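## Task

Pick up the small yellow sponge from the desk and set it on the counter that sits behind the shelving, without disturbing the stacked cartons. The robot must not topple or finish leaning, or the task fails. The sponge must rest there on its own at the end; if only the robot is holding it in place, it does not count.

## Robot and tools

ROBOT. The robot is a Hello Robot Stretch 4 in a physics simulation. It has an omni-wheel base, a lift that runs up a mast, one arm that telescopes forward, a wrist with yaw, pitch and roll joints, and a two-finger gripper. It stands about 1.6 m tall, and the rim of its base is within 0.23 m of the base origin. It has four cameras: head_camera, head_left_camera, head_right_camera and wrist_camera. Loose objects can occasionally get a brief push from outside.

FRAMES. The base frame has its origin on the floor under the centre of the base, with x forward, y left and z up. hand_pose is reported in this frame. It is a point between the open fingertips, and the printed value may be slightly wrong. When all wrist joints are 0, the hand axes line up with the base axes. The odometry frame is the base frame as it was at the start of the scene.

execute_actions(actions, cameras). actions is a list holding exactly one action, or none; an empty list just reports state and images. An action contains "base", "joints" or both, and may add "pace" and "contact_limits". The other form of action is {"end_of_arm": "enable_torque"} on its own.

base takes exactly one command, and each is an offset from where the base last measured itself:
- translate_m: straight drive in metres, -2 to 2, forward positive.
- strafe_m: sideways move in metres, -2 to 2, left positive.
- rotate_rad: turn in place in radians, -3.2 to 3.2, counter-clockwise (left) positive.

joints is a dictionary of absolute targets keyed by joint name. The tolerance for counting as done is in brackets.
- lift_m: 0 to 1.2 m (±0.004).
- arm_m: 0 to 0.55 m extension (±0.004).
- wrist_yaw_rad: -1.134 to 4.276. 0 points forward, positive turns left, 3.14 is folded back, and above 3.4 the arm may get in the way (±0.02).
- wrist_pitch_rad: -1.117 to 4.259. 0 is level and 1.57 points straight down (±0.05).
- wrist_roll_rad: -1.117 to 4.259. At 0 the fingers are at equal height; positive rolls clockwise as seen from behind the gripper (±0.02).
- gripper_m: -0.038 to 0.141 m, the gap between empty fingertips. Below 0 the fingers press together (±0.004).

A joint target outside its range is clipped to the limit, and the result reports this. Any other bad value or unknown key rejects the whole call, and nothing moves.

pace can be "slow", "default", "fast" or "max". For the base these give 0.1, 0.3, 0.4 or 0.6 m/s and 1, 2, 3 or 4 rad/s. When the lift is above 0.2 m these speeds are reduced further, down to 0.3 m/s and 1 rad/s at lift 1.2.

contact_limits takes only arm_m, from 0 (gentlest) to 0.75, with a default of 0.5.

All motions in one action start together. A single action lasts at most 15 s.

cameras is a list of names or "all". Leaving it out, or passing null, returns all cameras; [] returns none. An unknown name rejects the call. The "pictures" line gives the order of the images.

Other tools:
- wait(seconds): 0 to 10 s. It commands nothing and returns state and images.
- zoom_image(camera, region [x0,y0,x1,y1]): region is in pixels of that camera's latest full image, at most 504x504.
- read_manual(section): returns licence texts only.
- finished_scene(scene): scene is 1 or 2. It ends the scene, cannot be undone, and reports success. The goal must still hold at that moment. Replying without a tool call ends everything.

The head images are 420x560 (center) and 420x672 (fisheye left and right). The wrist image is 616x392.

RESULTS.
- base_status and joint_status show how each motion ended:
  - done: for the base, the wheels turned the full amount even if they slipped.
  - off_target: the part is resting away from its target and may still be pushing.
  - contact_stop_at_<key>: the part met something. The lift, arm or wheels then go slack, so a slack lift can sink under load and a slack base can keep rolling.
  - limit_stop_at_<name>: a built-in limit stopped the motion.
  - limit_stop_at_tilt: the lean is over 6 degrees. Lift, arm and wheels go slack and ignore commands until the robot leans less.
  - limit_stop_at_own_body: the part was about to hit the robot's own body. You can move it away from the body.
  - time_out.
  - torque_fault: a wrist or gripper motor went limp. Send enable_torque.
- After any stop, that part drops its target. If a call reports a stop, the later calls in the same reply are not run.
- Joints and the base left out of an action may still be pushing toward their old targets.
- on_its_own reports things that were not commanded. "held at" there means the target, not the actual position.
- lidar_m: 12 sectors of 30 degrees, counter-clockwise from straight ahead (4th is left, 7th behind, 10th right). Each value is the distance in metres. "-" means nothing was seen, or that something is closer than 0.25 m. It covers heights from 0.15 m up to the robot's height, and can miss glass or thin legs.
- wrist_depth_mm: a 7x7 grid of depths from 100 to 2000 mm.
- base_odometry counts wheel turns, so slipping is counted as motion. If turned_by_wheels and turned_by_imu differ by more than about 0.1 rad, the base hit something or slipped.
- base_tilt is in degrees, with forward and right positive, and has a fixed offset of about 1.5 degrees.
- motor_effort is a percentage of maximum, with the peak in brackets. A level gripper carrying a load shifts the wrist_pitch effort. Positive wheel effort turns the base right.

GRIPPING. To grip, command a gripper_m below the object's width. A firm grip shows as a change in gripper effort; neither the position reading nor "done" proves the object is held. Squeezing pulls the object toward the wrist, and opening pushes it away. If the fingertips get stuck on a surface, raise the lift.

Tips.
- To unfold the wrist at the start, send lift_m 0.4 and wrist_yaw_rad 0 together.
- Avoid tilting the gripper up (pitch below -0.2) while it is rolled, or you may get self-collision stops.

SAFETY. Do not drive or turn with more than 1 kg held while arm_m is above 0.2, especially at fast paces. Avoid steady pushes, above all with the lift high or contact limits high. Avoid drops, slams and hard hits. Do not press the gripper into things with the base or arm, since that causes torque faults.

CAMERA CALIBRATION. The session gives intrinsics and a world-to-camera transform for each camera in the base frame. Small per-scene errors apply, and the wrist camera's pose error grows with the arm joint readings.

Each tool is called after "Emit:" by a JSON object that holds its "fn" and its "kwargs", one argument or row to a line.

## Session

Emit:
{"fn": "execute_actions", "kwargs": {
  "actions": []
}}

Scene clock: 0.00 s.
base_odometry: x=+0.000 y=+0.000 heading=+0.000 (m, m, rad; odometry frame)
turned_by_wheels: +0.000 (rad since the last result)
turned_by_imu: +0.000 (rad since the last result)
base_tilt: forward=+0.4 right=-0.3 (deg)
lidar_m: 0.93 2.09 2.11 1.19 1.01 0.99 1.15 1.65 1.59 1.87 0.78 0.78
base_status: not commanded
joint_positions: lift_m=+0.180 arm_m=-0.001 wrist_yaw_rad=+3.101 wrist_pitch_rad=-0.016 wrist_roll_rad=+0.013 gripper_m=+0.057
joint_status: not commanded
motor_effort: lift_m=+18 arm_m=+0 wrist_yaw_rad=+1 wrist_pitch_rad=-7 wrist_roll_rad=+0 gripper_m=-4 wheel_0=-1 wheel_1=-1 wheel_2=+0 (%)
hand_pose: x=-0.1146 y=+0.0990 z=+0.3626 quat_wxyz=(+0.020, +0.008, +0.006, +1.000) (m; base frame)
wrist_depth_mm: - 139 1618 1430 1138 1281 1160 / - 128 1618 1537 1138 1336 1205 / 104 137 213 1430 1138 1308 1138 / 127 141 1618 1863 1182 1336 1182 / 1464 1756 1756 1430 1160 1366 854 / 1336 1336 213 1281 195 991 854 / 854 820 866 - 891 788 809
pictures: head_camera, head_left_camera, head_right_camera, wrist_camera
camera_calibration (this result's frames):
wrist_camera: T_world_to_cam=[[0.0407283, 0.997845, -0.051442, -0.0752017], [-0.00208146, -0.0513999, -0.998676, 0.415507], [-0.999168, 0.0407814, -0.0000164537, 0.104979], [0, 0, 0, 1]] pos_world=[0.108819, 0.0921155, 0.41109]
Images, in order (width x height): head_camera 420x560, head_left_camera 420x672, head_right_camera 420x672, wrist_camera 616x392.

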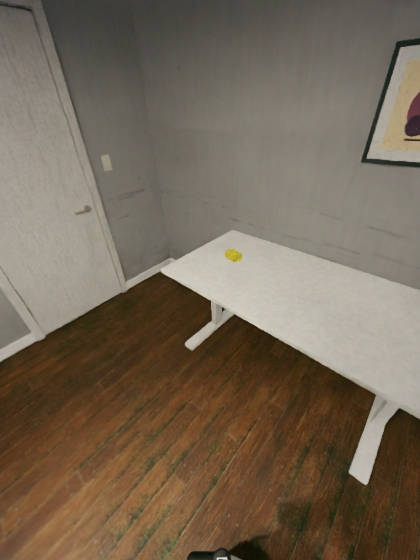

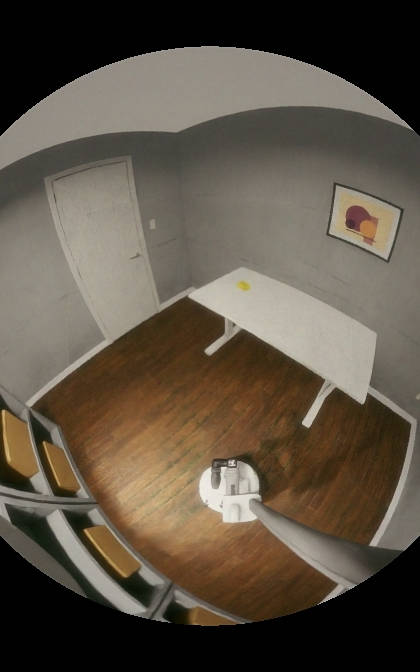

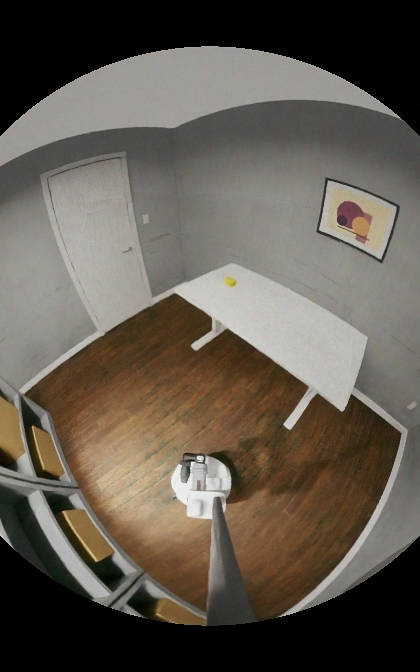

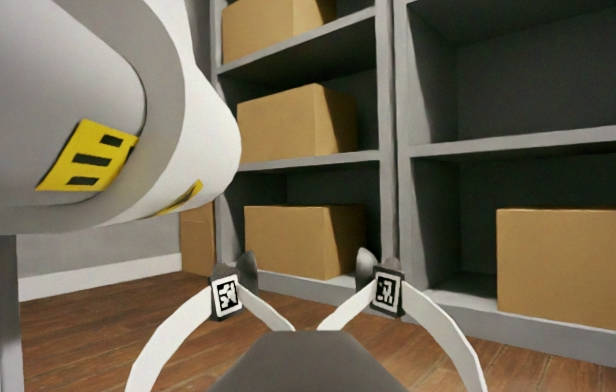

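Emit:
{"fn": "execute_actions", "kwargs": {
  "actions": [
    {"base":{"rotate_rad":-0.8},"joints":{"lift_m":0.85,"wrist_yaw_rad":0,"wrist_pitch_rad":0.7,"gripper_m":0.13}}
  ],
  "cameras": []
}}

Emit:
{"fn": "execute_actions", "kwargs": {
  "actions": [
    {"base":{"strafe_m":1.0},"joints":{"arm_m":0.2}}
  ]
}}

Scene clock: 10.97 s.
base_odometry: x=+0.000 y=+0.000 heading=-0.800 (m, m, rad; odometry frame)
turned_by_wheels: -0.800 (rad since the last result)
turned_by_imu: -0.802 (rad since the last result)
base_tilt: forward=+0.6 right=-0.2 (deg)
lidar_m: 0.77 0.80 1.07 2.08 1.52 1.05 1.00 1.01 1.35 1.60 1.65 0.80
base_status: done
joint_positions: lift_m=+0.207 arm_m=-0.001 wrist_yaw_rad=+2.571 wrist_pitch_rad=+0.518 wrist_roll_rad=+0.013 gripper_m=+0.130
joint_status: lift_m limit_stop_at_own_body (moved +0.028 of +0.670); wrist_yaw_rad limit_stop_at_own_body (moved -0.530 of -3.101); wrist_pitch_rad limit_stop_at_own_body (moved +0.534 of +0.716); the others done
on_its_own: wrist_yaw_rad is held at +2.571, not at your +0.000, since a limit_stop_at_own_body; wrist_pitch_rad is held at +0.516, not at your +0.700, since a limit_stop_at_own_body; lift_m is slack since a limit_stop_at_own_body (your +0.850 is given up); arm_m is slack since a limit_stop_at_own_body
motor_effort: lift_m=+18(22) arm_m=+0(0) wrist_yaw_rad=-4(8) wrist_pitch_rad=-6(6) wrist_roll_rad=+2(0) gripper_m=+0(5) wheel_0=+0(8) wheel_1=+0(7) wheel_2=-1(7) (%)
hand_pose: x=+0.0064 y=+0.2090 z=+0.2427 quat_wxyz=(+0.274, -0.244, +0.078, +0.927) (m; base frame)
wrist_depth_mm: 917 1182 1182 1366 1708 1983 1576 / 960 1078 1255 1366 1499 1499 1464 / 960 1042 1042 1025 1008 991 976 / 788 788 778 759 750 741 741 / 294 289 615 615 603 597 597 / 239 223 222 246 473 484 496 / 204 198 202 - 442 427 427
pictures: none
No camera images: the call's "cameras" was empty. Leave "cameras" out to get every camera's image.

not run: a stop came earlier in this reply.

Emit:
{"fn": "execute_actions", "kwargs": {
  "actions": [
    {"joints":{"lift_m":0.85,"wrist_pitch_rad":0.0}}
  ],
  "cameras": []
}}

Emit:
{"fn": "execute_actions", "kwargs": {
  "actions": [
    {"base":{"strafe_m":1.0},"joints":{"wrist_yaw_rad":0,"wrist_pitch_rad":0.7}}
  ]
}}

Scene clock: 19.00 s.
base_odometry: x=+0.000 y=+0.000 heading=-0.800 (m, m, rad; odometry frame)
turned_by_wheels: +0.000 (rad since the last result)
turned_by_imu: +0.001 (rad since the last result)
base_tilt: forward=+0.4 right=-0.3 (deg)
lidar_m: 0.77 0.82 1.10 2.09 1.50 1.05 0.99 1.03 1.37 1.60 1.65 0.83
base_status: not commanded
joint_positions: lift_m=+0.850 arm_m=-0.001 wrist_yaw_rad=+2.571 wrist_pitch_rad=+0.003 wrist_roll_rad=+0.013 gripper_m=+0.130
joint_status: all done
on_its_own: wrist_yaw_rad is held at +2.571, not at your +0.000, since a limit_stop_at_own_body; arm_m is slack since a limit_stop_at_own_body
motor_effort: lift_m=+21(22) arm_m=+0(0) wrist_yaw_rad=-1(2) wrist_pitch_rad=-8(13) wrist_roll_rad=+3(1) gripper_m=-1(0) wheel_0=+0(0) wheel_1=-1(0) wheel_2=-1(1) (%)
hand_pose: x=-0.0254 y=+0.2294 z=+1.0271 quat_wxyz=(+0.281, +0.000, +0.007, +0.960) (m; base frame)
wrist_depth_mm: 1308 1464 1255 1863 - - 1708 / 1138 1308 1255 1921 - - 1708 / 991 1464 1308 1618 - - 1756 / 960 1464 1308 1499 - - 1708 / 1281 1464 1366 1576 1808 - 1756 / 1336 1397 1255 1499 1808 1921 1756 / 1138 1118 1281 - 1983 1983 1756
pictures: none
No camera images: the call's "cameras" was empty. Leave "cameras" out to get every camera's image.

Scene clock: 23.67 s.
base_odometry: x=+0.717 y=+0.697 heading=-0.800 (m, m, rad; odometry frame)
turned_by_wheels: +0.000 (rad since the last result)
turned_by_imu: +0.001 (rad since the last result)
base_tilt: forward=+0.4 right=-0.2 (deg)
lidar_m: 0.74 0.78 1.16 1.08 1.12 1.12 1.05 1.08 1.45 2.62 1.13 0.79
base_status: done
joint_positions: lift_m=+0.850 arm_m=-0.001 wrist_yaw_rad=+0.000 wrist_pitch_rad=+0.702 wrist_roll_rad=+0.013 gripper_m=+0.130
joint_status: all done
on_its_own: arm_m is slack since a limit_stop_at_own_body
motor_effort: lift_m=+21(21) arm_m=+0(0) wrist_yaw_rad=-3(9) wrist_pitch_rad=-6(5) wrist_roll_rad=+0(2) gripper_m=-2(0) wheel_0=+1(12) wheel_1=+0(11) wheel_2=-1(1) (%)
hand_pose: x=+0.3904 y=-0.0873 z=+0.8418 quat_wxyz=(+0.939, +0.006, +0.344, -0.002) (m; base frame)
wrist_depth_mm: 1182 1205 946 854 917 904 891 / 1308 1281 699 683 676 668 668 / 1430 1430 603 1537 1576 1618 1618 / 1537 1537 1464 1537 1537 1499 1464 / 1336 1308 1336 1281 1336 1308 1281 / 1138 1098 1098 1138 1078 1118 1118 / 1025 991 1025 - 1025 1008 976
pictures: head_camera, head_left_camera, head_right_camera, wrist_camera
camera_calibration (this result's frames):
wrist_camera: T_world_to_cam=[[-0.0338257, -0.998689, -0.0384215, -0.0414379], [-0.656809, 0.0511893, -0.752318, 0.942754], [0.753298, -0.000212114, -0.657679, 0.482978], [0, 0, 0, 1]] pos_world=[0.253982, -0.08954, 1.0253]
Images, in order (width x height): head_camera 420x560, head_left_camera 420x672, head_right_camera 420x672, wrist_camera 616x392.

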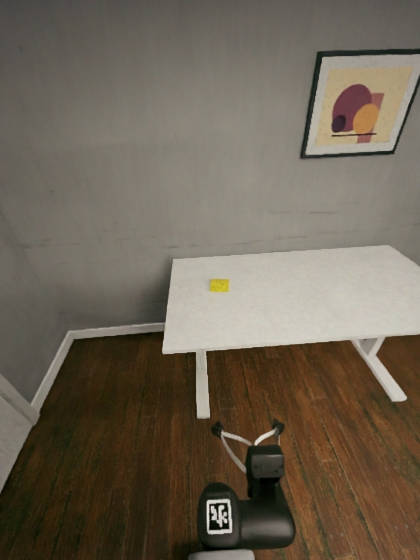

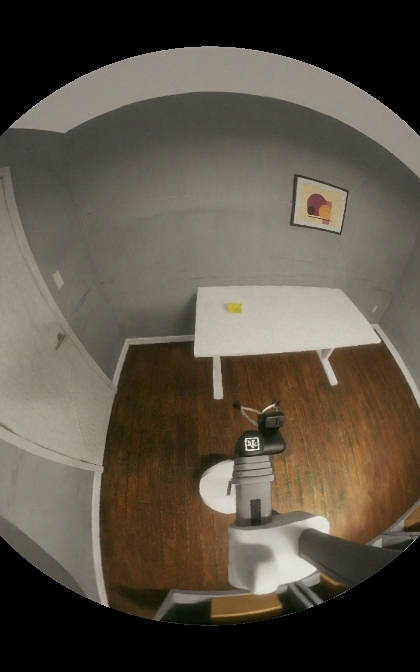

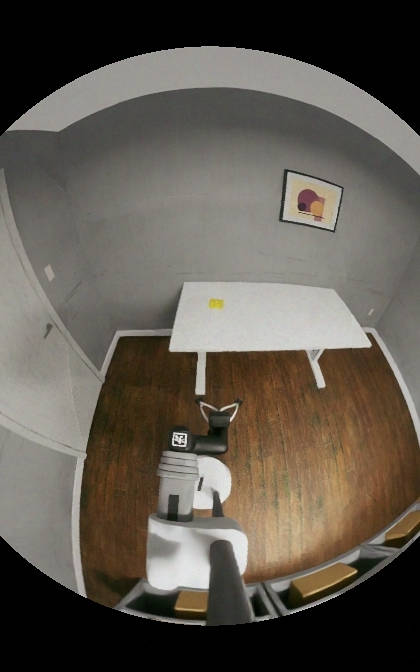

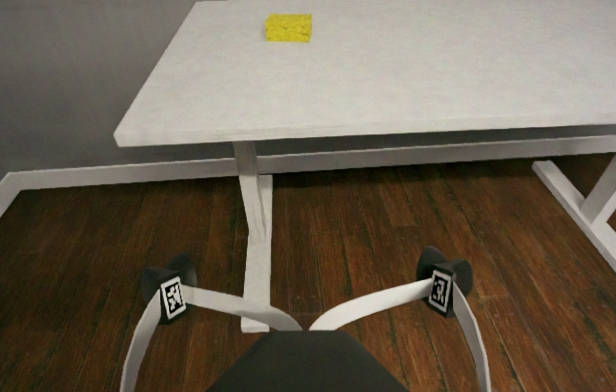

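Emit:
{"fn": "execute_actions", "kwargs": {
  "actions": [
    {"base":{"translate_m":0.33},"joints":{"arm_m":0.2,"lift_m":0.88}}
  ],
  "cameras": ["wrist_camera"]
}}

Scene clock: 30.47 s.
base_odometry: x=+0.947 y=+0.460 heading=-0.800 (m, m, rad; odometry frame)
turned_by_wheels: +0.000 (rad since the last result)
turned_by_imu: -0.001 (rad since the last result)
base_tilt: forward=+0.6 right=-0.3 (deg)
lidar_m: 0.40 0.44 1.11 1.09 1.10 1.49 1.38 1.42 1.92 2.60 0.62 0.44
base_status: done
joint_positions: lift_m=+0.880 arm_m=+0.199 wrist_yaw_rad=+0.000 wrist_pitch_rad=+0.702 wrist_roll_rad=+0.013 gripper_m=+0.130
joint_status: all done
motor_effort: lift_m=+21(23) arm_m=+5(6) wrist_yaw_rad=-2(1) wrist_pitch_rad=-5(6) wrist_roll_rad=+0(1) gripper_m=-1(3) wheel_0=+0(5) wheel_1=+0(7) wheel_2=+2(11) (%)
hand_pose: x=+0.5904 y=-0.0874 z=+0.8717 quat_wxyz=(+0.939, +0.006, +0.344, -0.002) (m; base frame)
wrist_depth_mm: 699 707 723 741 759 768 778 / 768 778 750 741 741 732 732 / 854 634 603 597 591 591 580 / 960 504 488 466 496 492 488 / 1060 430 427 424 421 418 418 / 377 355 355 370 351 357 364 / 332 325 332 - 334 325 324
pictures: wrist_camera
camera_calibration (this result's frames):
wrist_camera: T_world_to_cam=[[-0.0341446, -0.998678, -0.0384217, -0.0334043], [-0.656788, 0.0513992, -0.752322, 1.09663], [0.753302, -0.000452843, -0.657675, 0.352066], [0, 0, 0, 1]] pos_world=[0.453903, -0.0895668, 1.05528]
Images, in order (width x height): wrist_camera 616x392.

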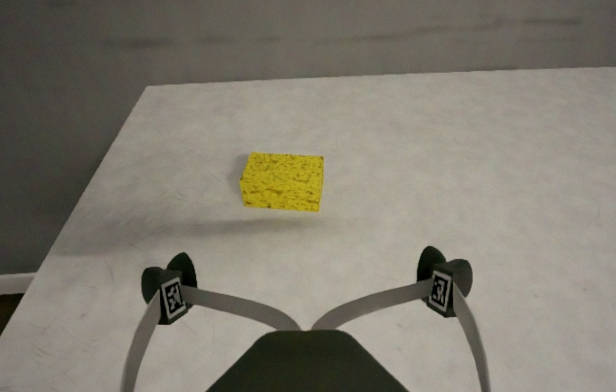

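Emit:
{"fn": "execute_actions", "kwargs": {
  "actions": [
    {"base":{"strafe_m":0.024},"joints":{"arm_m":0.43,"lift_m":0.84,"gripper_m":0.14}}
  ],
  "cameras": []
}}

Emit:
{"fn": "execute_actions", "kwargs": {
  "actions": [
    {"joints":{"lift_m":0.768},"pace":"slow"}
  ],
  "cameras": ["wrist_camera"]
}}

Scene clock: 37.63 s.
base_odometry: x=+0.965 y=+0.477 heading=-0.800 (m, m, rad; odometry frame)
turned_by_wheels: +0.000 (rad since the last result)
turned_by_imu: +0.001 (rad since the last result)
base_tilt: forward=+0.6 right=-0.4 (deg)
lidar_m: 0.41 0.42 1.09 1.05 1.10 1.50 1.39 1.42 1.88 2.63 0.62 0.42
base_status: done
joint_positions: lift_m=+0.840 arm_m=+0.429 wrist_yaw_rad=+0.000 wrist_pitch_rad=+0.702 wrist_roll_rad=+0.013 gripper_m=+0.140
joint_status: all done
motor_effort: lift_m=+15(19) arm_m=+5(5) wrist_yaw_rad=-1(3) wrist_pitch_rad=-5(6) wrist_roll_rad=+1(1) gripper_m=+1(2) wheel_0=+2(10) wheel_1=-1(9) wheel_2=+0(2) (%)
hand_pose: x=+0.8204 y=-0.0874 z=+0.8322 quat_wxyz=(+0.939, +0.006, +0.344, -0.002) (m; base frame)
wrist_depth_mm: 488 496 508 512 525 535 544 / 539 549 564 574 585 597 603 / 603 535 525 525 521 517 512 / 668 442 439 439 433 433 427 / 394 379 379 375 373 368 366 / 332 314 287 277 290 314 322 / 293 291 291 - 287 287 286
pictures: none
No camera images: the call's "cameras" was empty. Leave "cameras" out to get every camera's image.

Scene clock: 39.13 s.
base_odometry: x=+0.965 y=+0.477 heading=-0.800 (m, m, rad; odometry frame)
turned_by_wheels: +0.000 (rad since the last result)
turned_by_imu: +0.000 (rad since the last result)
base_tilt: forward=+0.5 right=-0.4 (deg)
lidar_m: 0.41 0.44 1.09 1.07 1.10 1.46 1.39 1.44 1.85 2.62 0.61 0.41
base_status: not commanded
joint_positions: lift_m=+0.768 arm_m=+0.429 wrist_yaw_rad=+0.000 wrist_pitch_rad=+0.702 wrist_roll_rad=+0.013 gripper_m=+0.140
joint_status: all done
motor_effort: lift_m=+15(16) arm_m=+5(5) wrist_yaw_rad=-1(0) wrist_pitch_rad=-6(5) wrist_roll_rad=+0(0) gripper_m=-1(1) wheel_0=+2(2) wheel_1=-1(1) wheel_2=+0(0) (%)
hand_pose: x=+0.8204 y=-0.0874 z=+0.7602 quat_wxyz=(+0.939, +0.006, +0.344, -0.002) (m; base frame)
wrist_depth_mm: 484 500 508 517 525 535 544 / 539 512 504 500 496 488 488 / 564 404 402 397 394 389 387 / 340 336 332 329 329 325 324 / 289 286 241 226 266 279 278 / 250 237 213 202 217 237 243 / 222 220 221 - 223 216 216
pictures: wrist_camera
camera_calibration (this result's frames):
wrist_camera: T_world_to_cam=[[-0.0341151, -0.998679, -0.0384229, -0.0298525], [-0.656761, 0.0513807, -0.752347, 1.1638], [0.753327, -0.000431754, -0.657646, 0.105446], [0, 0, 0, 1]] pos_world=[0.683886, -0.0895645, 0.943782]
Images, in order (width x height): wrist_camera 616x392.

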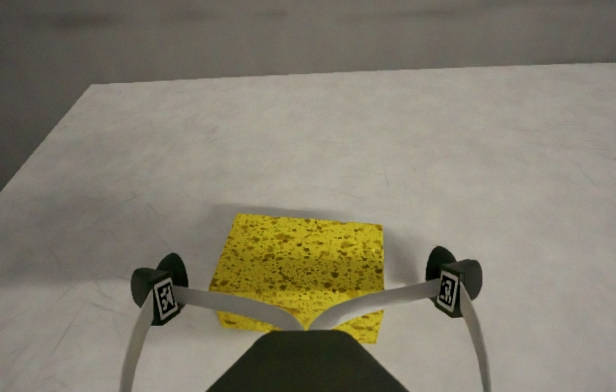

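Emit:
{"fn": "execute_actions", "kwargs": {
  "actions": [
    {"joints":{"lift_m":0.758,"arm_m":0.435},"pace":"slow"}
  ],
  "cameras": []
}}

Emit:
{"fn": "execute_actions", "kwargs": {
  "actions": [
    {"joints":{"gripper_m":0.025}}
  ],
  "cameras": ["wrist_camera"]
}}

Emit:
{"fn": "execute_actions", "kwargs": {
  "actions": [
    {"joints":{"lift_m":0.86}}
  ],
  "cameras": ["wrist_camera"]
}}

Scene clock: 43.40 s.
base_odometry: x=+0.965 y=+0.477 heading=-0.800 (m, m, rad; odometry frame)
turned_by_wheels: +0.000 (rad since the last result)
turned_by_imu: +0.000 (rad since the last result)
base_tilt: forward=+0.5 right=-0.3 (deg)
lidar_m: 0.40 0.44 1.11 1.07 1.10 1.48 1.38 1.42 1.89 2.62 0.63 0.44
base_status: not commanded
joint_positions: lift_m=+0.758 arm_m=+0.434 wrist_yaw_rad=+0.000 wrist_pitch_rad=+0.702 wrist_roll_rad=+0.013 gripper_m=+0.140
joint_status: all done
motor_effort: lift_m=+15(14) arm_m=+5(5) wrist_yaw_rad=+0(2) wrist_pitch_rad=-5(5) wrist_roll_rad=-1(0) gripper_m=+1(1) wheel_0=+2(2) wheel_1=-1(1) wheel_2=+0(0) (%)
hand_pose: x=+0.8253 y=-0.0874 z=+0.7502 quat_wxyz=(+0.939, +0.006, +0.344, -0.002) (m; base frame)
wrist_depth_mm: 484 492 504 512 521 530 535 / 525 488 480 477 469 462 462 / 410 387 384 379 375 373 370 / 322 320 319 315 314 310 309 / 274 273 228 213 225 267 266 / 239 227 198 191 200 227 231 / 212 211 211 - 213 206 206
pictures: none
No camera images: the call's "cameras" was empty. Leave "cameras" out to get every camera's image.

Scene clock: 45.53 s.
base_odometry: x=+0.965 y=+0.477 heading=-0.800 (m, m, rad; odometry frame)
turned_by_wheels: +0.000 (rad since the last result)
turned_by_imu: +0.000 (rad since the last result)
base_tilt: forward=+0.5 right=-0.5 (deg)
lidar_m: 0.40 0.42 1.11 1.07 1.09 1.46 1.38 1.42 1.91 2.62 0.59 0.45
base_status: not commanded
joint_positions: lift_m=+0.758 arm_m=+0.434 wrist_yaw_rad=+0.000 wrist_pitch_rad=+0.702 wrist_roll_rad=+0.013 gripper_m=+0.026
joint_status: all done
motor_effort: lift_m=+15(15) arm_m=+5(5) wrist_yaw_rad=-1(2) wrist_pitch_rad=-5(5) wrist_roll_rad=+1(1) gripper_m=-32(33) wheel_0=+2(2) wheel_1=-1(1) wheel_2=+0(0) (%)
hand_pose: x=+0.8253 y=-0.0874 z=+0.7502 quat_wxyz=(+0.939, +0.006, +0.344, -0.002) (m; base frame)
wrist_depth_mm: 484 492 500 512 521 525 539 / 530 488 480 477 469 466 462 / 407 387 382 379 377 373 368 / 324 320 319 315 314 310 309 / 274 272 202 196 202 266 266 / 239 176 181 176 179 177 232 / 212 206 206 - 204 206 206
pictures: wrist_camera
camera_calibration (this result's frames):
wrist_camera: T_world_to_cam=[[-0.0341153, -0.998679, -0.0384229, -0.0300664], [-0.656761, 0.0513808, -0.752347, 1.15956], [0.753327, -0.000431907, -0.657646, 0.095126], [0, 0, 0, 1]] pos_world=[0.688864, -0.0895645, 0.933792]
Images, in order (width x height): wrist_camera 616x392.

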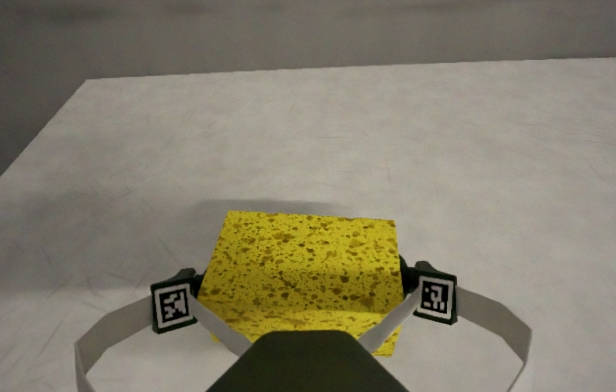

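Scene clock: 46.97 s.
base_odometry: x=+0.965 y=+0.477 heading=-0.800 (m, m, rad; odometry frame)
turned_by_wheels: +0.000 (rad since the last result)
turned_by_imu: +0.000 (rad since the last result)
base_tilt: forward=+0.3 right=-0.4 (deg)
lidar_m: 0.40 0.44 1.10 1.06 1.09 1.50 1.38 1.44 1.90 2.62 0.64 0.44
base_status: not commanded
joint_positions: lift_m=+0.860 arm_m=+0.434 wrist_yaw_rad=+0.000 wrist_pitch_rad=+0.702 wrist_roll_rad=+0.013 gripper_m=+0.026
joint_status: all done
motor_effort: lift_m=+21(23) arm_m=+5(5) wrist_yaw_rad=-1(1) wrist_pitch_rad=-5(5) wrist_roll_rad=-1(2) gripper_m=-32(32) wheel_0=+2(2) wheel_1=-1(1) wheel_2=+0(0) (%)
hand_pose: x=+0.8253 y=-0.0874 z=+0.8517 quat_wxyz=(+0.939, +0.006, +0.344, -0.002) (m; base frame)
wrist_depth_mm: 484 492 504 512 521 530 539 / 535 544 559 569 580 591 597 / 597 580 564 559 554 549 544 / 661 473 466 466 462 462 455 / 723 402 202 196 202 394 392 / 353 176 181 176 179 177 343 / 312 304 304 - 301 304 303
pictures: wrist_camera
camera_calibration (this result's frames):
wrist_camera: T_world_to_cam=[[-0.0341172, -0.998679, -0.0384213, -0.0261679], [-0.656797, 0.0513809, -0.752314, 1.23589], [0.753295, -0.00043191, -0.657683, 0.161909], [0, 0, 0, 1]] pos_world=[0.688871, -0.0895645, 1.03526]
Images, in order (width x height): wrist_camera 616x392.

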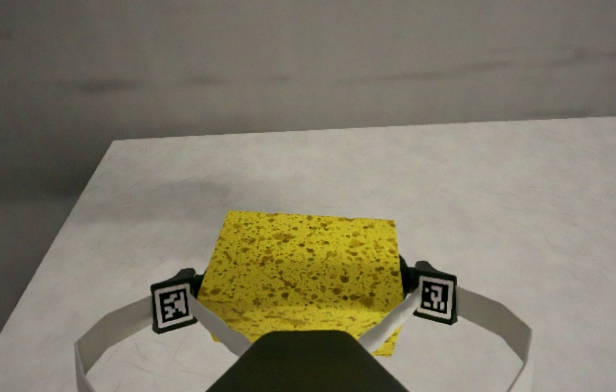

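Emit:
{"fn": "execute_actions", "kwargs": {
  "actions": [
    {"base":{"translate_m":-0.4},"joints":{"arm_m":0.0,"lift_m":0.9}}
  ],
  "cameras": []
}}

Emit:
{"fn": "execute_actions", "kwargs": {
  "actions": [
    {"base":{"rotate_rad":3.14},"joints":{"wrist_pitch_rad":0.3}}
  ]
}}

Scene clock: 52.77 s.
base_odometry: x=+0.686 y=+0.764 heading=-0.800 (m, m, rad; odometry frame)
turned_by_wheels: +0.000 (rad since the last result)
turned_by_imu: +0.002 (rad since the last result)
base_tilt: forward=+0.3 right=-0.3 (deg)
lidar_m: 0.82 1.63 1.12 1.05 1.09 1.05 0.98 1.00 1.35 2.64 1.21 0.87
base_status: done
joint_positions: lift_m=+0.900 arm_m=+0.001 wrist_yaw_rad=+0.000 wrist_pitch_rad=+0.702 wrist_roll_rad=+0.013 gripper_m=+0.026
joint_status: all done
motor_effort: lift_m=+21(22) arm_m=-5(6) wrist_yaw_rad=-1(2) wrist_pitch_rad=-6(6) wrist_roll_rad=+0(2) gripper_m=-32(32) wheel_0=-2(1) wheel_1=-1(6) wheel_2=-1(10) (%)
hand_pose: x=+0.3920 y=-0.0875 z=+0.8916 quat_wxyz=(+0.939, +0.006, +0.344, -0.002) (m; base frame)
wrist_depth_mm: 1229 1281 1182 1078 1060 1060 1042 / 1366 1397 809 798 778 788 778 / 1499 1537 699 1661 1661 1708 1756 / 1576 1661 1618 1576 1618 1576 1499 / 1366 1397 202 196 202 1336 1336 / 1229 176 181 176 179 177 1160 / 1060 1042 1025 - 1042 1060 1042
pictures: none
No camera images: the call's "cameras" was empty. Leave "cameras" out to get every camera's image.

Scene clock: 55.70 s.
base_odometry: x=+0.686 y=+0.764 heading=+2.340 (m, m, rad; odometry frame)
turned_by_wheels: +3.140 (rad since the last result)
turned_by_imu: +3.149 (rad since the last result)
base_tilt: forward=+0.4 right=-0.4 (deg)
lidar_m: 0.97 1.02 1.38 2.63 1.21 0.85 0.82 1.60 1.11 1.05 1.09 1.03
base_status: done
joint_positions: lift_m=+0.900 arm_m=+0.001 wrist_yaw_rad=+0.000 wrist_pitch_rad=+0.303 wrist_roll_rad=+0.013 gripper_m=+0.026
joint_status: all done
motor_effort: lift_m=+20(21) arm_m=-5(5) wrist_yaw_rad=-2(3) wrist_pitch_rad=-7(12) wrist_roll_rad=+0(1) gripper_m=-31(31) wheel_0=-3(6) wheel_1=-2(8) wheel_2=-1(8) (%)
hand_pose: x=+0.4471 y=-0.0874 z=+0.9921 quat_wxyz=(+0.989, +0.006, +0.151, -0.001) (m; base frame)
wrist_depth_mm: 788 691 699 699 1060 1576 1255 / 788 732 723 732 1078 1618 1281 / 732 809 750 759 854 1661 1281 / 778 1098 931 917 1118 1756 1308 / 831 1078 202 196 202 1756 1308 / 878 176 180 176 179 177 1336 / 1025 1025 976 - 991 1397 1281
pictures: head_camera, head_left_camera, head_right_camera, wrist_camera
camera_calibration (this result's frames):
wrist_camera: T_world_to_cam=[[-0.0165962, -0.998675, -0.0487112, -0.0313256], [-0.312694, 0.0514583, -0.948459, 1.13384], [0.949709, -0.000509154, -0.313133, 0.109471], [0, 0, 0, 1]] pos_world=[0.250058, -0.0895736, 1.10815]
Images, in order (width x height): head_camera 420x560, head_left_camera 420x672, head_right_camera 420x672, wrist_camera 616x392.

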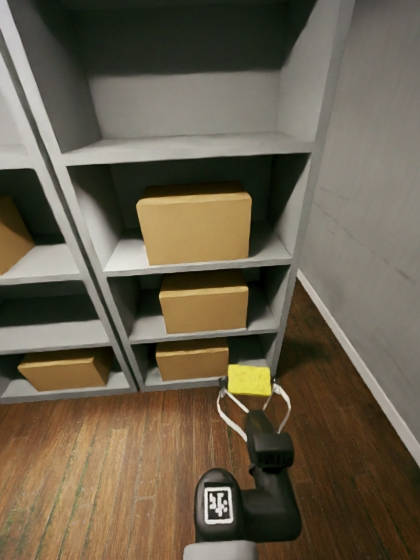

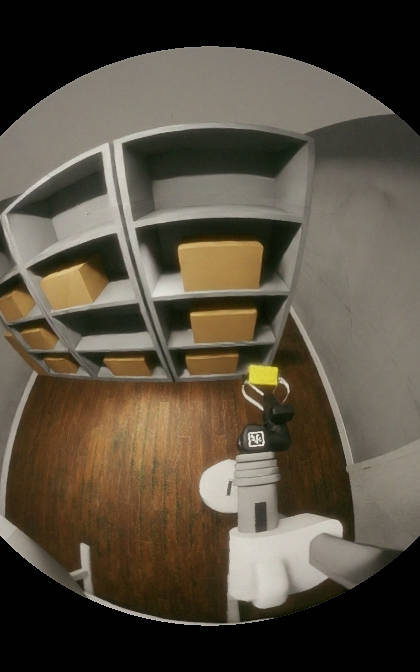

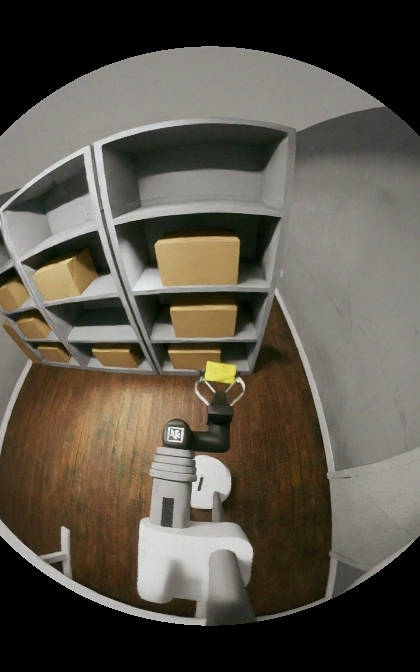

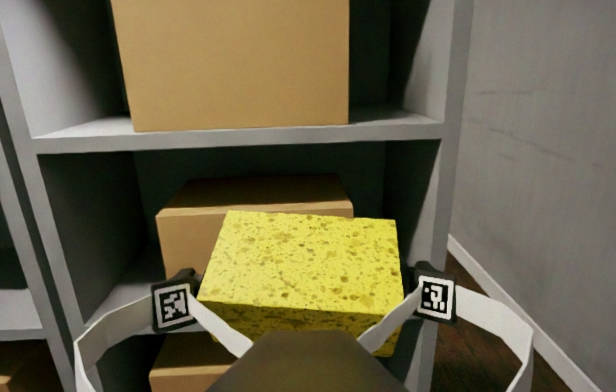

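Emit:
{"fn": "execute_actions", "kwargs": {
  "actions": [
    {"base":{"strafe_m":-0.76}}
  ],
  "cameras": ["head_camera","head_left_camera"]
}}

Emit:
{"fn": "execute_actions", "kwargs": {
  "actions": [
    {"base":{"translate_m":0.45}}
  ],
  "cameras": ["head_camera","head_left_camera"]
}}

Scene clock: 64.90 s.
base_odometry: x=+1.232 y=+1.292 heading=+2.339 (m, m, rad; odometry frame)
turned_by_wheels: +0.000 (rad since the last result)
turned_by_imu: -0.001 (rad since the last result)
base_tilt: forward=+0.5 right=-0.2 (deg)
lidar_m: 1.11 1.05 1.39 3.42 1.23 1.01 1.44 0.43 0.30 0.28 0.32 0.42
base_status: done
joint_positions: lift_m=+0.900 arm_m=+0.001 wrist_yaw_rad=+0.000 wrist_pitch_rad=+0.303 wrist_roll_rad=+0.013 gripper_m=+0.026
joint_status: not commanded
motor_effort: lift_m=+20(20) arm_m=-5(5) wrist_yaw_rad=+0(1) wrist_pitch_rad=-8(8) wrist_roll_rad=+1(1) gripper_m=-33(33) wheel_0=-1(9) wheel_1=+0(9) wheel_2=+0(1) (%)
hand_pose: x=+0.4471 y=-0.0874 z=+0.9921 quat_wxyz=(+0.989, +0.006, +0.151, -0.001) (m; base frame)
wrist_depth_mm: 798 960 - - 707 394 291 / 878 960 - - 723 402 294 / 831 931 - - 750 404 298 / 1025 931 - - 759 410 300 / 904 991 203 196 202 415 304 / 904 176 181 176 178 177 306 / 1042 1042 1366 - 647 427 307
pictures: head_camera, head_left_camera
Images, in order (width x height): head_camera 420x560, head_left_camera 420x672.

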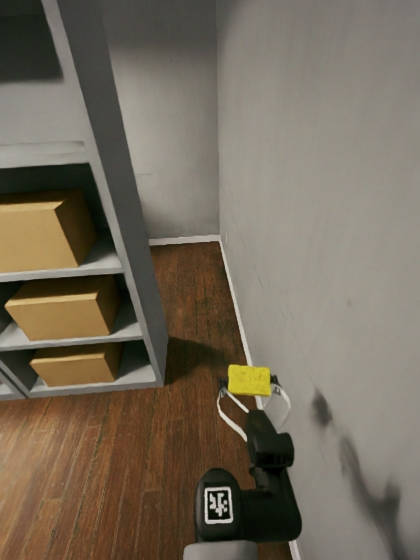

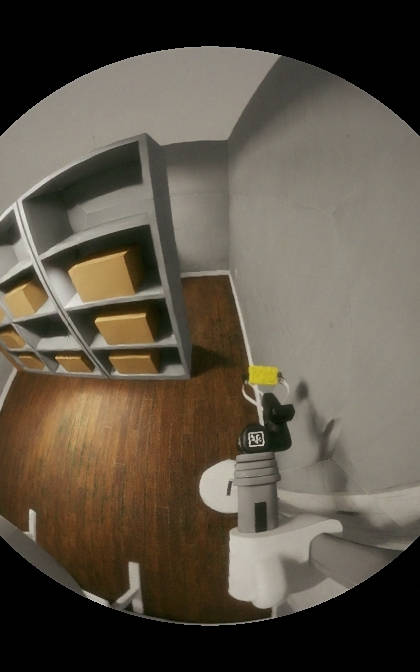

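Scene clock: 67.90 s.
base_odometry: x=+0.919 y=+1.615 heading=+2.340 (m, m, rad; odometry frame)
turned_by_wheels: +0.000 (rad since the last result)
turned_by_imu: -0.002 (rad since the last result)
base_tilt: forward=+0.3 right=-0.3 (deg)
lidar_m: 1.02 0.64 0.78 1.90 1.93 1.41 1.18 0.44 0.30 0.28 0.28 0.40
base_status: done
joint_positions: lift_m=+0.900 arm_m=+0.001 wrist_yaw_rad=+0.000 wrist_pitch_rad=+0.303 wrist_roll_rad=+0.013 gripper_m=+0.026
joint_status: not commanded
motor_effort: lift_m=+20(20) arm_m=-5(5) wrist_yaw_rad=-1(1) wrist_pitch_rad=-8(8) wrist_roll_rad=+2(1) gripper_m=-31(31) wheel_0=+1(7) wheel_1=+1(5) wheel_2=+1(9) (%)
hand_pose: x=+0.4471 y=-0.0874 z=+0.9921 quat_wxyz=(+0.989, +0.006, +0.151, -0.001) (m; base frame)
wrist_depth_mm: 647 - - - 654 359 266 / 647 - - - 654 366 270 / 621 - - - 676 370 272 / 621 - - - 691 375 274 / 609 - 203 196 202 379 277 / 621 176 181 176 179 177 279 / 597 917 1397 - 591 389 282
pictures: head_camera, head_left_camera
Images, in order (width x height): head_camera 420x560, head_left_camera 420x672.

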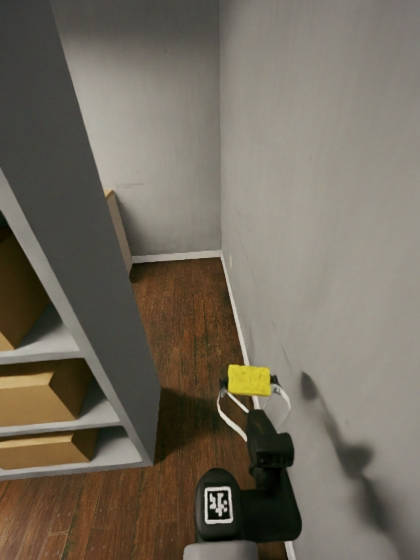

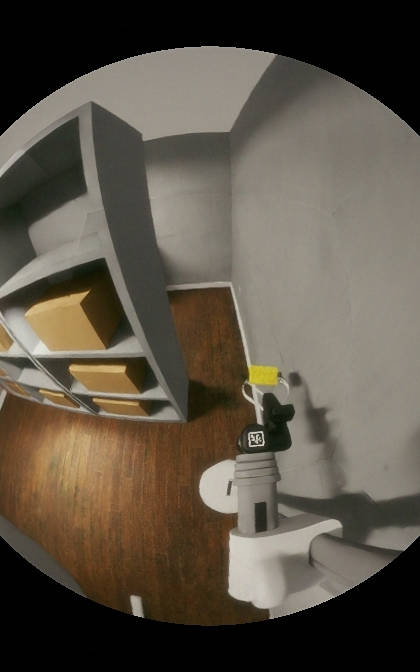

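Emit:
{"fn": "execute_actions", "kwargs": {
  "actions": [
    {"base":{"rotate_rad":0.04},"pace":"slow"}
  ],
  "cameras": []
}}

Emit:
{"fn": "execute_actions", "kwargs": {
  "actions": [
    {"base":{"strafe_m":0.025},"pace":"slow"}
  ],
  "cameras": []
}}

Emit:
{"fn": "execute_actions", "kwargs": {
  "actions": [
    {"base":{"translate_m":0.5}}
  ],
  "cameras": ["head_camera","head_left_camera"]
}}

Scene clock: 72.57 s.
base_odometry: x=+0.919 y=+1.615 heading=+2.379 (m, m, rad; odometry frame)
turned_by_wheels: +0.040 (rad since the last result)
turned_by_imu: +0.040 (rad since the last result)
base_tilt: forward=+0.5 right=-0.4 (deg)
lidar_m: 1.14 0.64 0.82 2.20 1.78 1.41 1.09 0.41 0.30 0.27 0.29 0.42
base_status: done
joint_positions: lift_m=+0.900 arm_m=+0.001 wrist_yaw_rad=+0.000 wrist_pitch_rad=+0.303 wrist_roll_rad=+0.013 gripper_m=+0.026
joint_status: not commanded
motor_effort: lift_m=+20(20) arm_m=-5(5) wrist_yaw_rad=-1(2) wrist_pitch_rad=-8(8) wrist_roll_rad=-2(1) gripper_m=-32(32) wheel_0=-1(4) wheel_1=-1(4) wheel_2=-1(3) (%)
hand_pose: x=+0.4471 y=-0.0874 z=+0.9921 quat_wxyz=(+0.989, +0.006, +0.151, -0.001) (m; base frame)
wrist_depth_mm: 597 - - - 788 410 294 / 591 - - - 809 418 298 / 574 1921 - - 831 421 301 / 569 1983 - - 842 424 304 / 569 866 202 196 202 424 306 / 574 177 181 176 179 177 307 / 559 854 1397 - 683 436 309
pictures: none
No camera images: the call's "cameras" was empty. Leave "cameras" out to get every camera's image.

Scene clock: 73.77 s.
base_odometry: x=+0.902 y=+1.597 heading=+2.379 (m, m, rad; odometry frame)
turned_by_wheels: +0.000 (rad since the last result)
turned_by_imu: +0.000 (rad since the last result)
base_tilt: forward=+0.5 right=-0.3 (deg)
lidar_m: 1.27 0.63 0.79 2.19 1.78 1.39 1.19 0.46 0.33 0.30 0.33 0.47
base_status: done
joint_positions: lift_m=+0.900 arm_m=+0.001 wrist_yaw_rad=+0.000 wrist_pitch_rad=+0.303 wrist_roll_rad=+0.013 gripper_m=+0.026
joint_status: not commanded
motor_effort: lift_m=+20(20) arm_m=-5(5) wrist_yaw_rad=-2(2) wrist_pitch_rad=-7(7) wrist_roll_rad=+0(1) gripper_m=-30(31) wheel_0=-3(4) wheel_1=+2(7) wheel_2=+0(1) (%)
hand_pose: x=+0.4471 y=-0.0874 z=+0.9921 quat_wxyz=(+0.989, +0.006, +0.151, -0.001) (m; base frame)
wrist_depth_mm: 559 - - - 878 455 324 / 554 - - - 904 466 325 / 544 1983 - - 917 469 329 / 539 1921 - - 931 473 330 / 535 809 202 196 202 477 334 / 539 176 181 176 179 177 336 / 525 788 1397 - 759 484 336
pictures: none
No camera images: the call's "cameras" was empty. Leave "cameras" out to get every camera's image.

Scene clock: 76.93 s.
base_odometry: x=+0.540 y=+1.943 heading=+2.380 (m, m, rad; odometry frame)
turned_by_wheels: +0.000 (rad since the last result)
turned_by_imu: -0.002 (rad since the last result)
base_tilt: forward=+0.4 right=-0.3 (deg)
lidar_m: 1.25 0.41 0.30 0.30 2.49 1.88 1.21 0.46 0.34 0.30 0.33 0.45
base_status: done
joint_positions: lift_m=+0.900 arm_m=+0.001 wrist_yaw_rad=+0.000 wrist_pitch_rad=+0.303 wrist_roll_rad=+0.013 gripper_m=+0.026
joint_status: not commanded
motor_effort: lift_m=+20(20) arm_m=-5(5) wrist_yaw_rad=-2(2) wrist_pitch_rad=-7(7) wrist_roll_rad=+1(1) gripper_m=-31(34) wheel_0=+0(8) wheel_1=+2(6) wheel_2=+0(9) (%)
hand_pose: x=+0.4471 y=-0.0874 z=+0.9921 quat_wxyz=(+0.989, +0.006, +0.151, -0.001) (m; base frame)
wrist_depth_mm: 1756 1808 1808 1808 866 452 320 / 1921 1863 1863 1863 878 455 322 / 1397 1921 1983 1983 917 466 324 / 1430 1921 - - 931 469 329 / 1537 1863 203 196 202 469 330 / 1661 176 181 176 178 177 332 / 1464 1430 1397 - 750 480 332
pictures: head_camera, head_left_camera
Images, in order (width x height): head_camera 420x560, head_left_camera 420x672.

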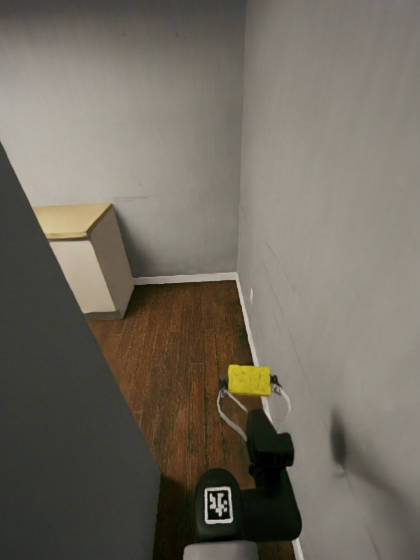

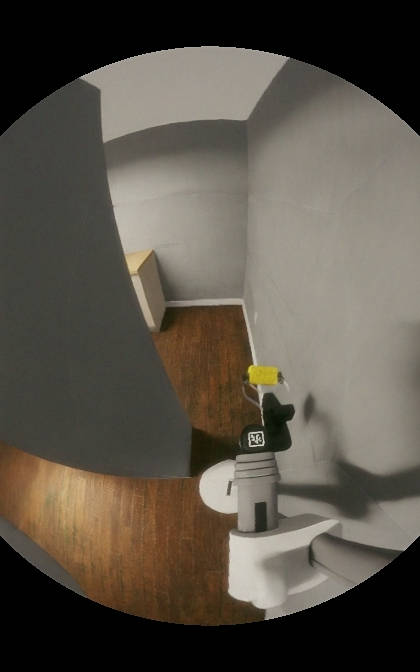

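Emit:
{"fn": "execute_actions", "kwargs": {
  "actions": [
    {"base":{"translate_m":0.8}}
  ]
}}

Scene clock: 85.77 s.
base_odometry: x=-0.038 y=+2.495 heading=+2.380 (m, m, rad; odometry frame)
turned_by_wheels: +0.000 (rad since the last result)
turned_by_imu: -0.003 (rad since the last result)
base_tilt: forward=+0.4 right=-0.3 (deg)
lidar_m: 1.20 1.17 1.14 1.12 0.41 0.44 1.30 0.46 0.31 0.30 0.33 0.45
base_status: done
joint_positions: lift_m=+0.900 arm_m=+0.001 wrist_yaw_rad=+0.000 wrist_pitch_rad=+0.303 wrist_roll_rad=+0.013 gripper_m=+0.026
joint_status: not commanded
motor_effort: lift_m=+20(20) arm_m=-5(5) wrist_yaw_rad=-2(3) wrist_pitch_rad=-7(7) wrist_roll_rad=+1(2) gripper_m=-32(31) wheel_0=+1(7) wheel_1=+1(6) wheel_2=+2(9) (%)
hand_pose: x=+0.4471 y=-0.0874 z=+0.9921 quat_wxyz=(+0.989, +0.006, +0.151, -0.001) (m; base frame)
wrist_depth_mm: 1060 1060 1078 1078 842 439 319 / 1118 1118 1138 1138 842 445 314 / 1160 1160 1182 1182 878 452 317 / 1205 1255 1229 1229 878 455 319 / 1255 1308 202 196 203 459 320 / 1281 176 181 176 179 177 324 / 1229 1397 1397 - 732 466 325
pictures: head_camera, head_left_camera, head_right_camera, wrist_camera
camera_calibration (this result's frames):
wrist_camera: T_world_to_cam=[[-0.0165959, -0.998675, -0.0487115, -0.0313254], [-0.312693, 0.0514585, -0.948459, 1.13384], [0.949709, -0.000508856, -0.313132, 0.109477], [0, 0, 0, 1]] pos_world=[0.250051, -0.0895736, 1.10815]
Images, in order (width x height): head_camera 420x560, head_left_camera 420x672, head_right_camera 420x672, wrist_camera 616x392.

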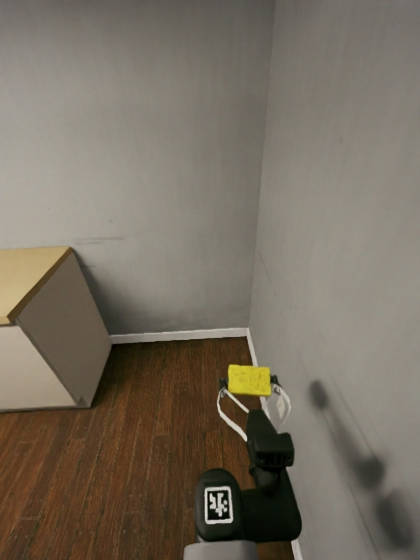

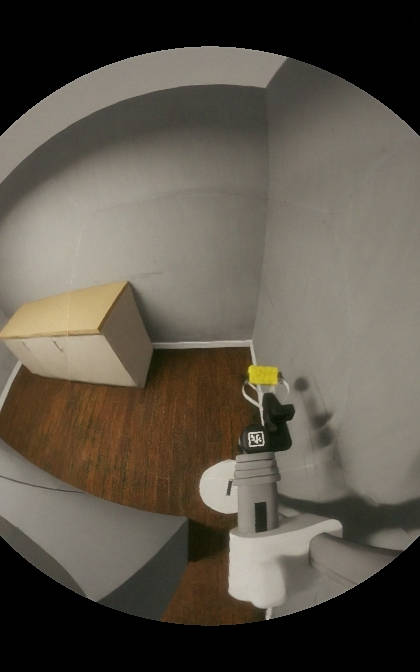

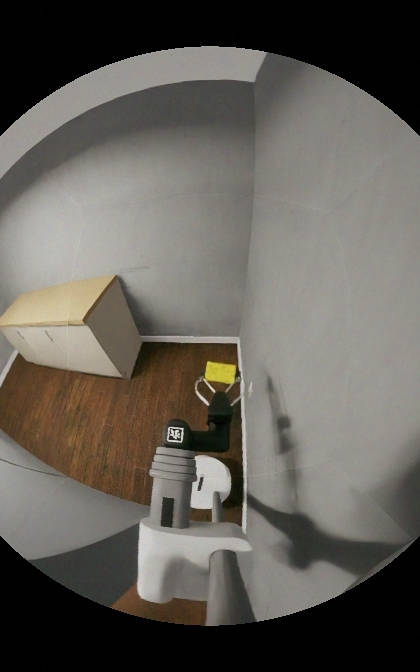

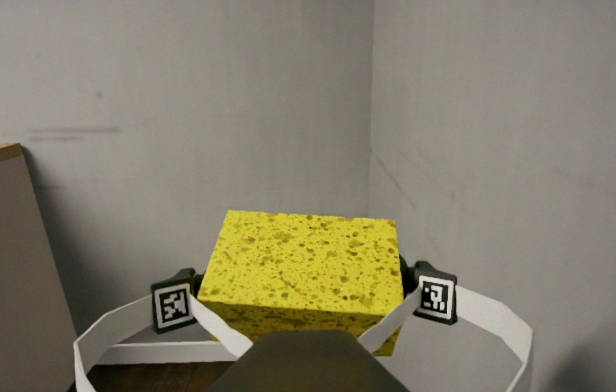

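Emit:
{"fn": "execute_actions", "kwargs": {
  "actions": [
    {"base":{"translate_m":0.05},"joints":{"lift_m":0.98}}
  ],
  "cameras": []
}}

Emit:
{"fn": "execute_actions", "kwargs": {
  "actions": [
    {"base":{"strafe_m":1.1},"joints":{"wrist_pitch_rad":0.702}}
  ]
}}

Scene clock: 93.30 s.
base_odometry: x=-0.075 y=+2.529 heading=+2.380 (m, m, rad; odometry frame)
turned_by_wheels: +0.000 (rad since the last result)
turned_by_imu: +0.000 (rad since the last result)
base_tilt: forward=+0.6 right=-0.2 (deg)
lidar_m: 1.21 1.17 1.12 1.33 0.48 0.45 1.29 0.44 0.32 0.30 0.32 0.43
base_status: done
joint_positions: lift_m=+0.980 arm_m=+0.001 wrist_yaw_rad=+0.000 wrist_pitch_rad=+0.303 wrist_roll_rad=+0.013 gripper_m=+0.026
joint_status: all done
motor_effort: lift_m=+21(22) arm_m=-5(5) wrist_yaw_rad=-2(2) wrist_pitch_rad=-8(8) wrist_roll_rad=+3(1) gripper_m=-32(32) wheel_0=+2(7) wheel_1=+0(6) wheel_2=+2(8) (%)
hand_pose: x=+0.4471 y=-0.0874 z=+1.0720 quat_wxyz=(+0.989, +0.006, +0.151, -0.001) (m; base frame)
wrist_depth_mm: 1008 1025 1025 1042 831 439 317 / 1060 1060 1060 1078 842 445 314 / 1118 1118 1138 1138 866 449 317 / 1160 1182 1182 1205 878 452 320 / 1229 1255 202 196 202 459 322 / 1281 176 181 176 179 177 324 / 1229 1430 1397 - 732 466 325
pictures: none
No camera images: the call's "cameras" was empty. Leave "cameras" out to get every camera's image.

Scene clock: 98.30 s.
base_odometry: x=-0.834 y=+1.733 heading=+2.380 (m, m, rad; odometry frame)
turned_by_wheels: +0.000 (rad since the last result)
turned_by_imu: +0.001 (rad since the last result)
base_tilt: forward=+0.4 right=-0.4 (deg)
lidar_m: 0.74 0.78 1.08 1.36 0.49 0.35 0.32 0.34 0.48 1.41 1.47 0.78
base_status: done
joint_positions: lift_m=+0.980 arm_m=+0.001 wrist_yaw_rad=+0.000 wrist_pitch_rad=+0.704 wrist_roll_rad=+0.013 gripper_m=+0.026
joint_status: all done
motor_effort: lift_m=+21(21) arm_m=-5(5) wrist_yaw_rad=-1(2) wrist_pitch_rad=-5(6) wrist_roll_rad=+1(1) gripper_m=-32(31) wheel_0=+0(9) wheel_1=-1(10) wheel_2=+1(1) (%)
hand_pose: x=+0.3917 y=-0.0874 z=+0.9713 quat_wxyz=(+0.939, +0.006, +0.345, -0.002) (m; base frame)
wrist_depth_mm: 788 759 750 741 842 1078 1078 / 574 559 559 554 559 1182 1205 / 603 609 615 621 640 1336 1366 / 691 691 699 691 741 1537 1537 / 798 798 202 196 202 1430 1430 / 946 176 181 176 179 177 1229 / 1160 1118 1118 - 1098 1118 1118
pictures: head_camera, head_left_camera, head_right_camera, wrist_camera
camera_calibration (this result's frames):
wrist_camera: T_world_to_cam=[[-0.0343001, -0.998675, -0.0383663, -0.0363718], [-0.658219, 0.0514608, -0.751065, 1.04039], [0.752045, -0.000508137, -0.659112, 0.569088], [0, 0, 0, 1]] pos_world=[0.255577, -0.0895737, 1.1551]
Images, in order (width x height): head_camera 420x560, head_left_camera 420x672, head_right_camera 420x672, wrist_camera 616x392.

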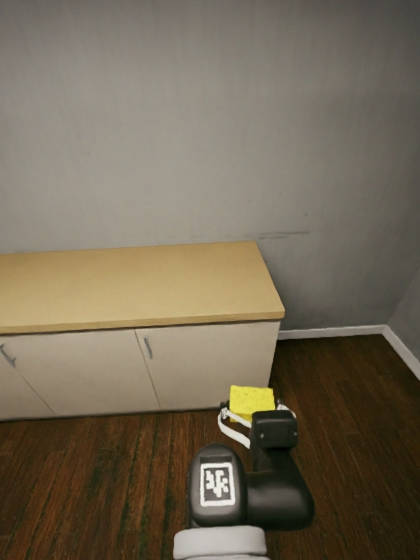

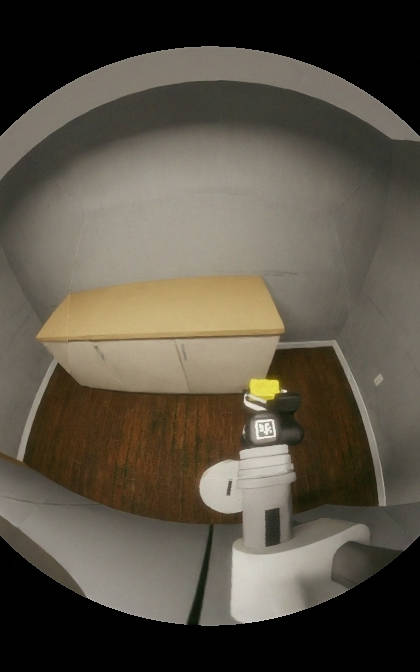

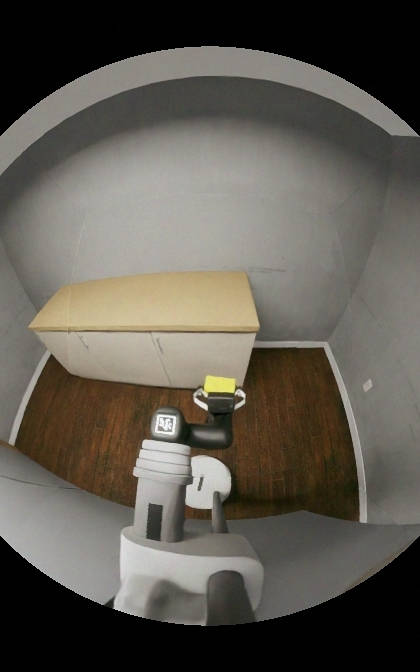

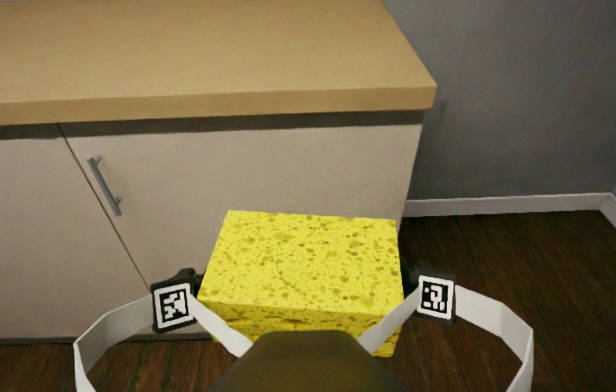

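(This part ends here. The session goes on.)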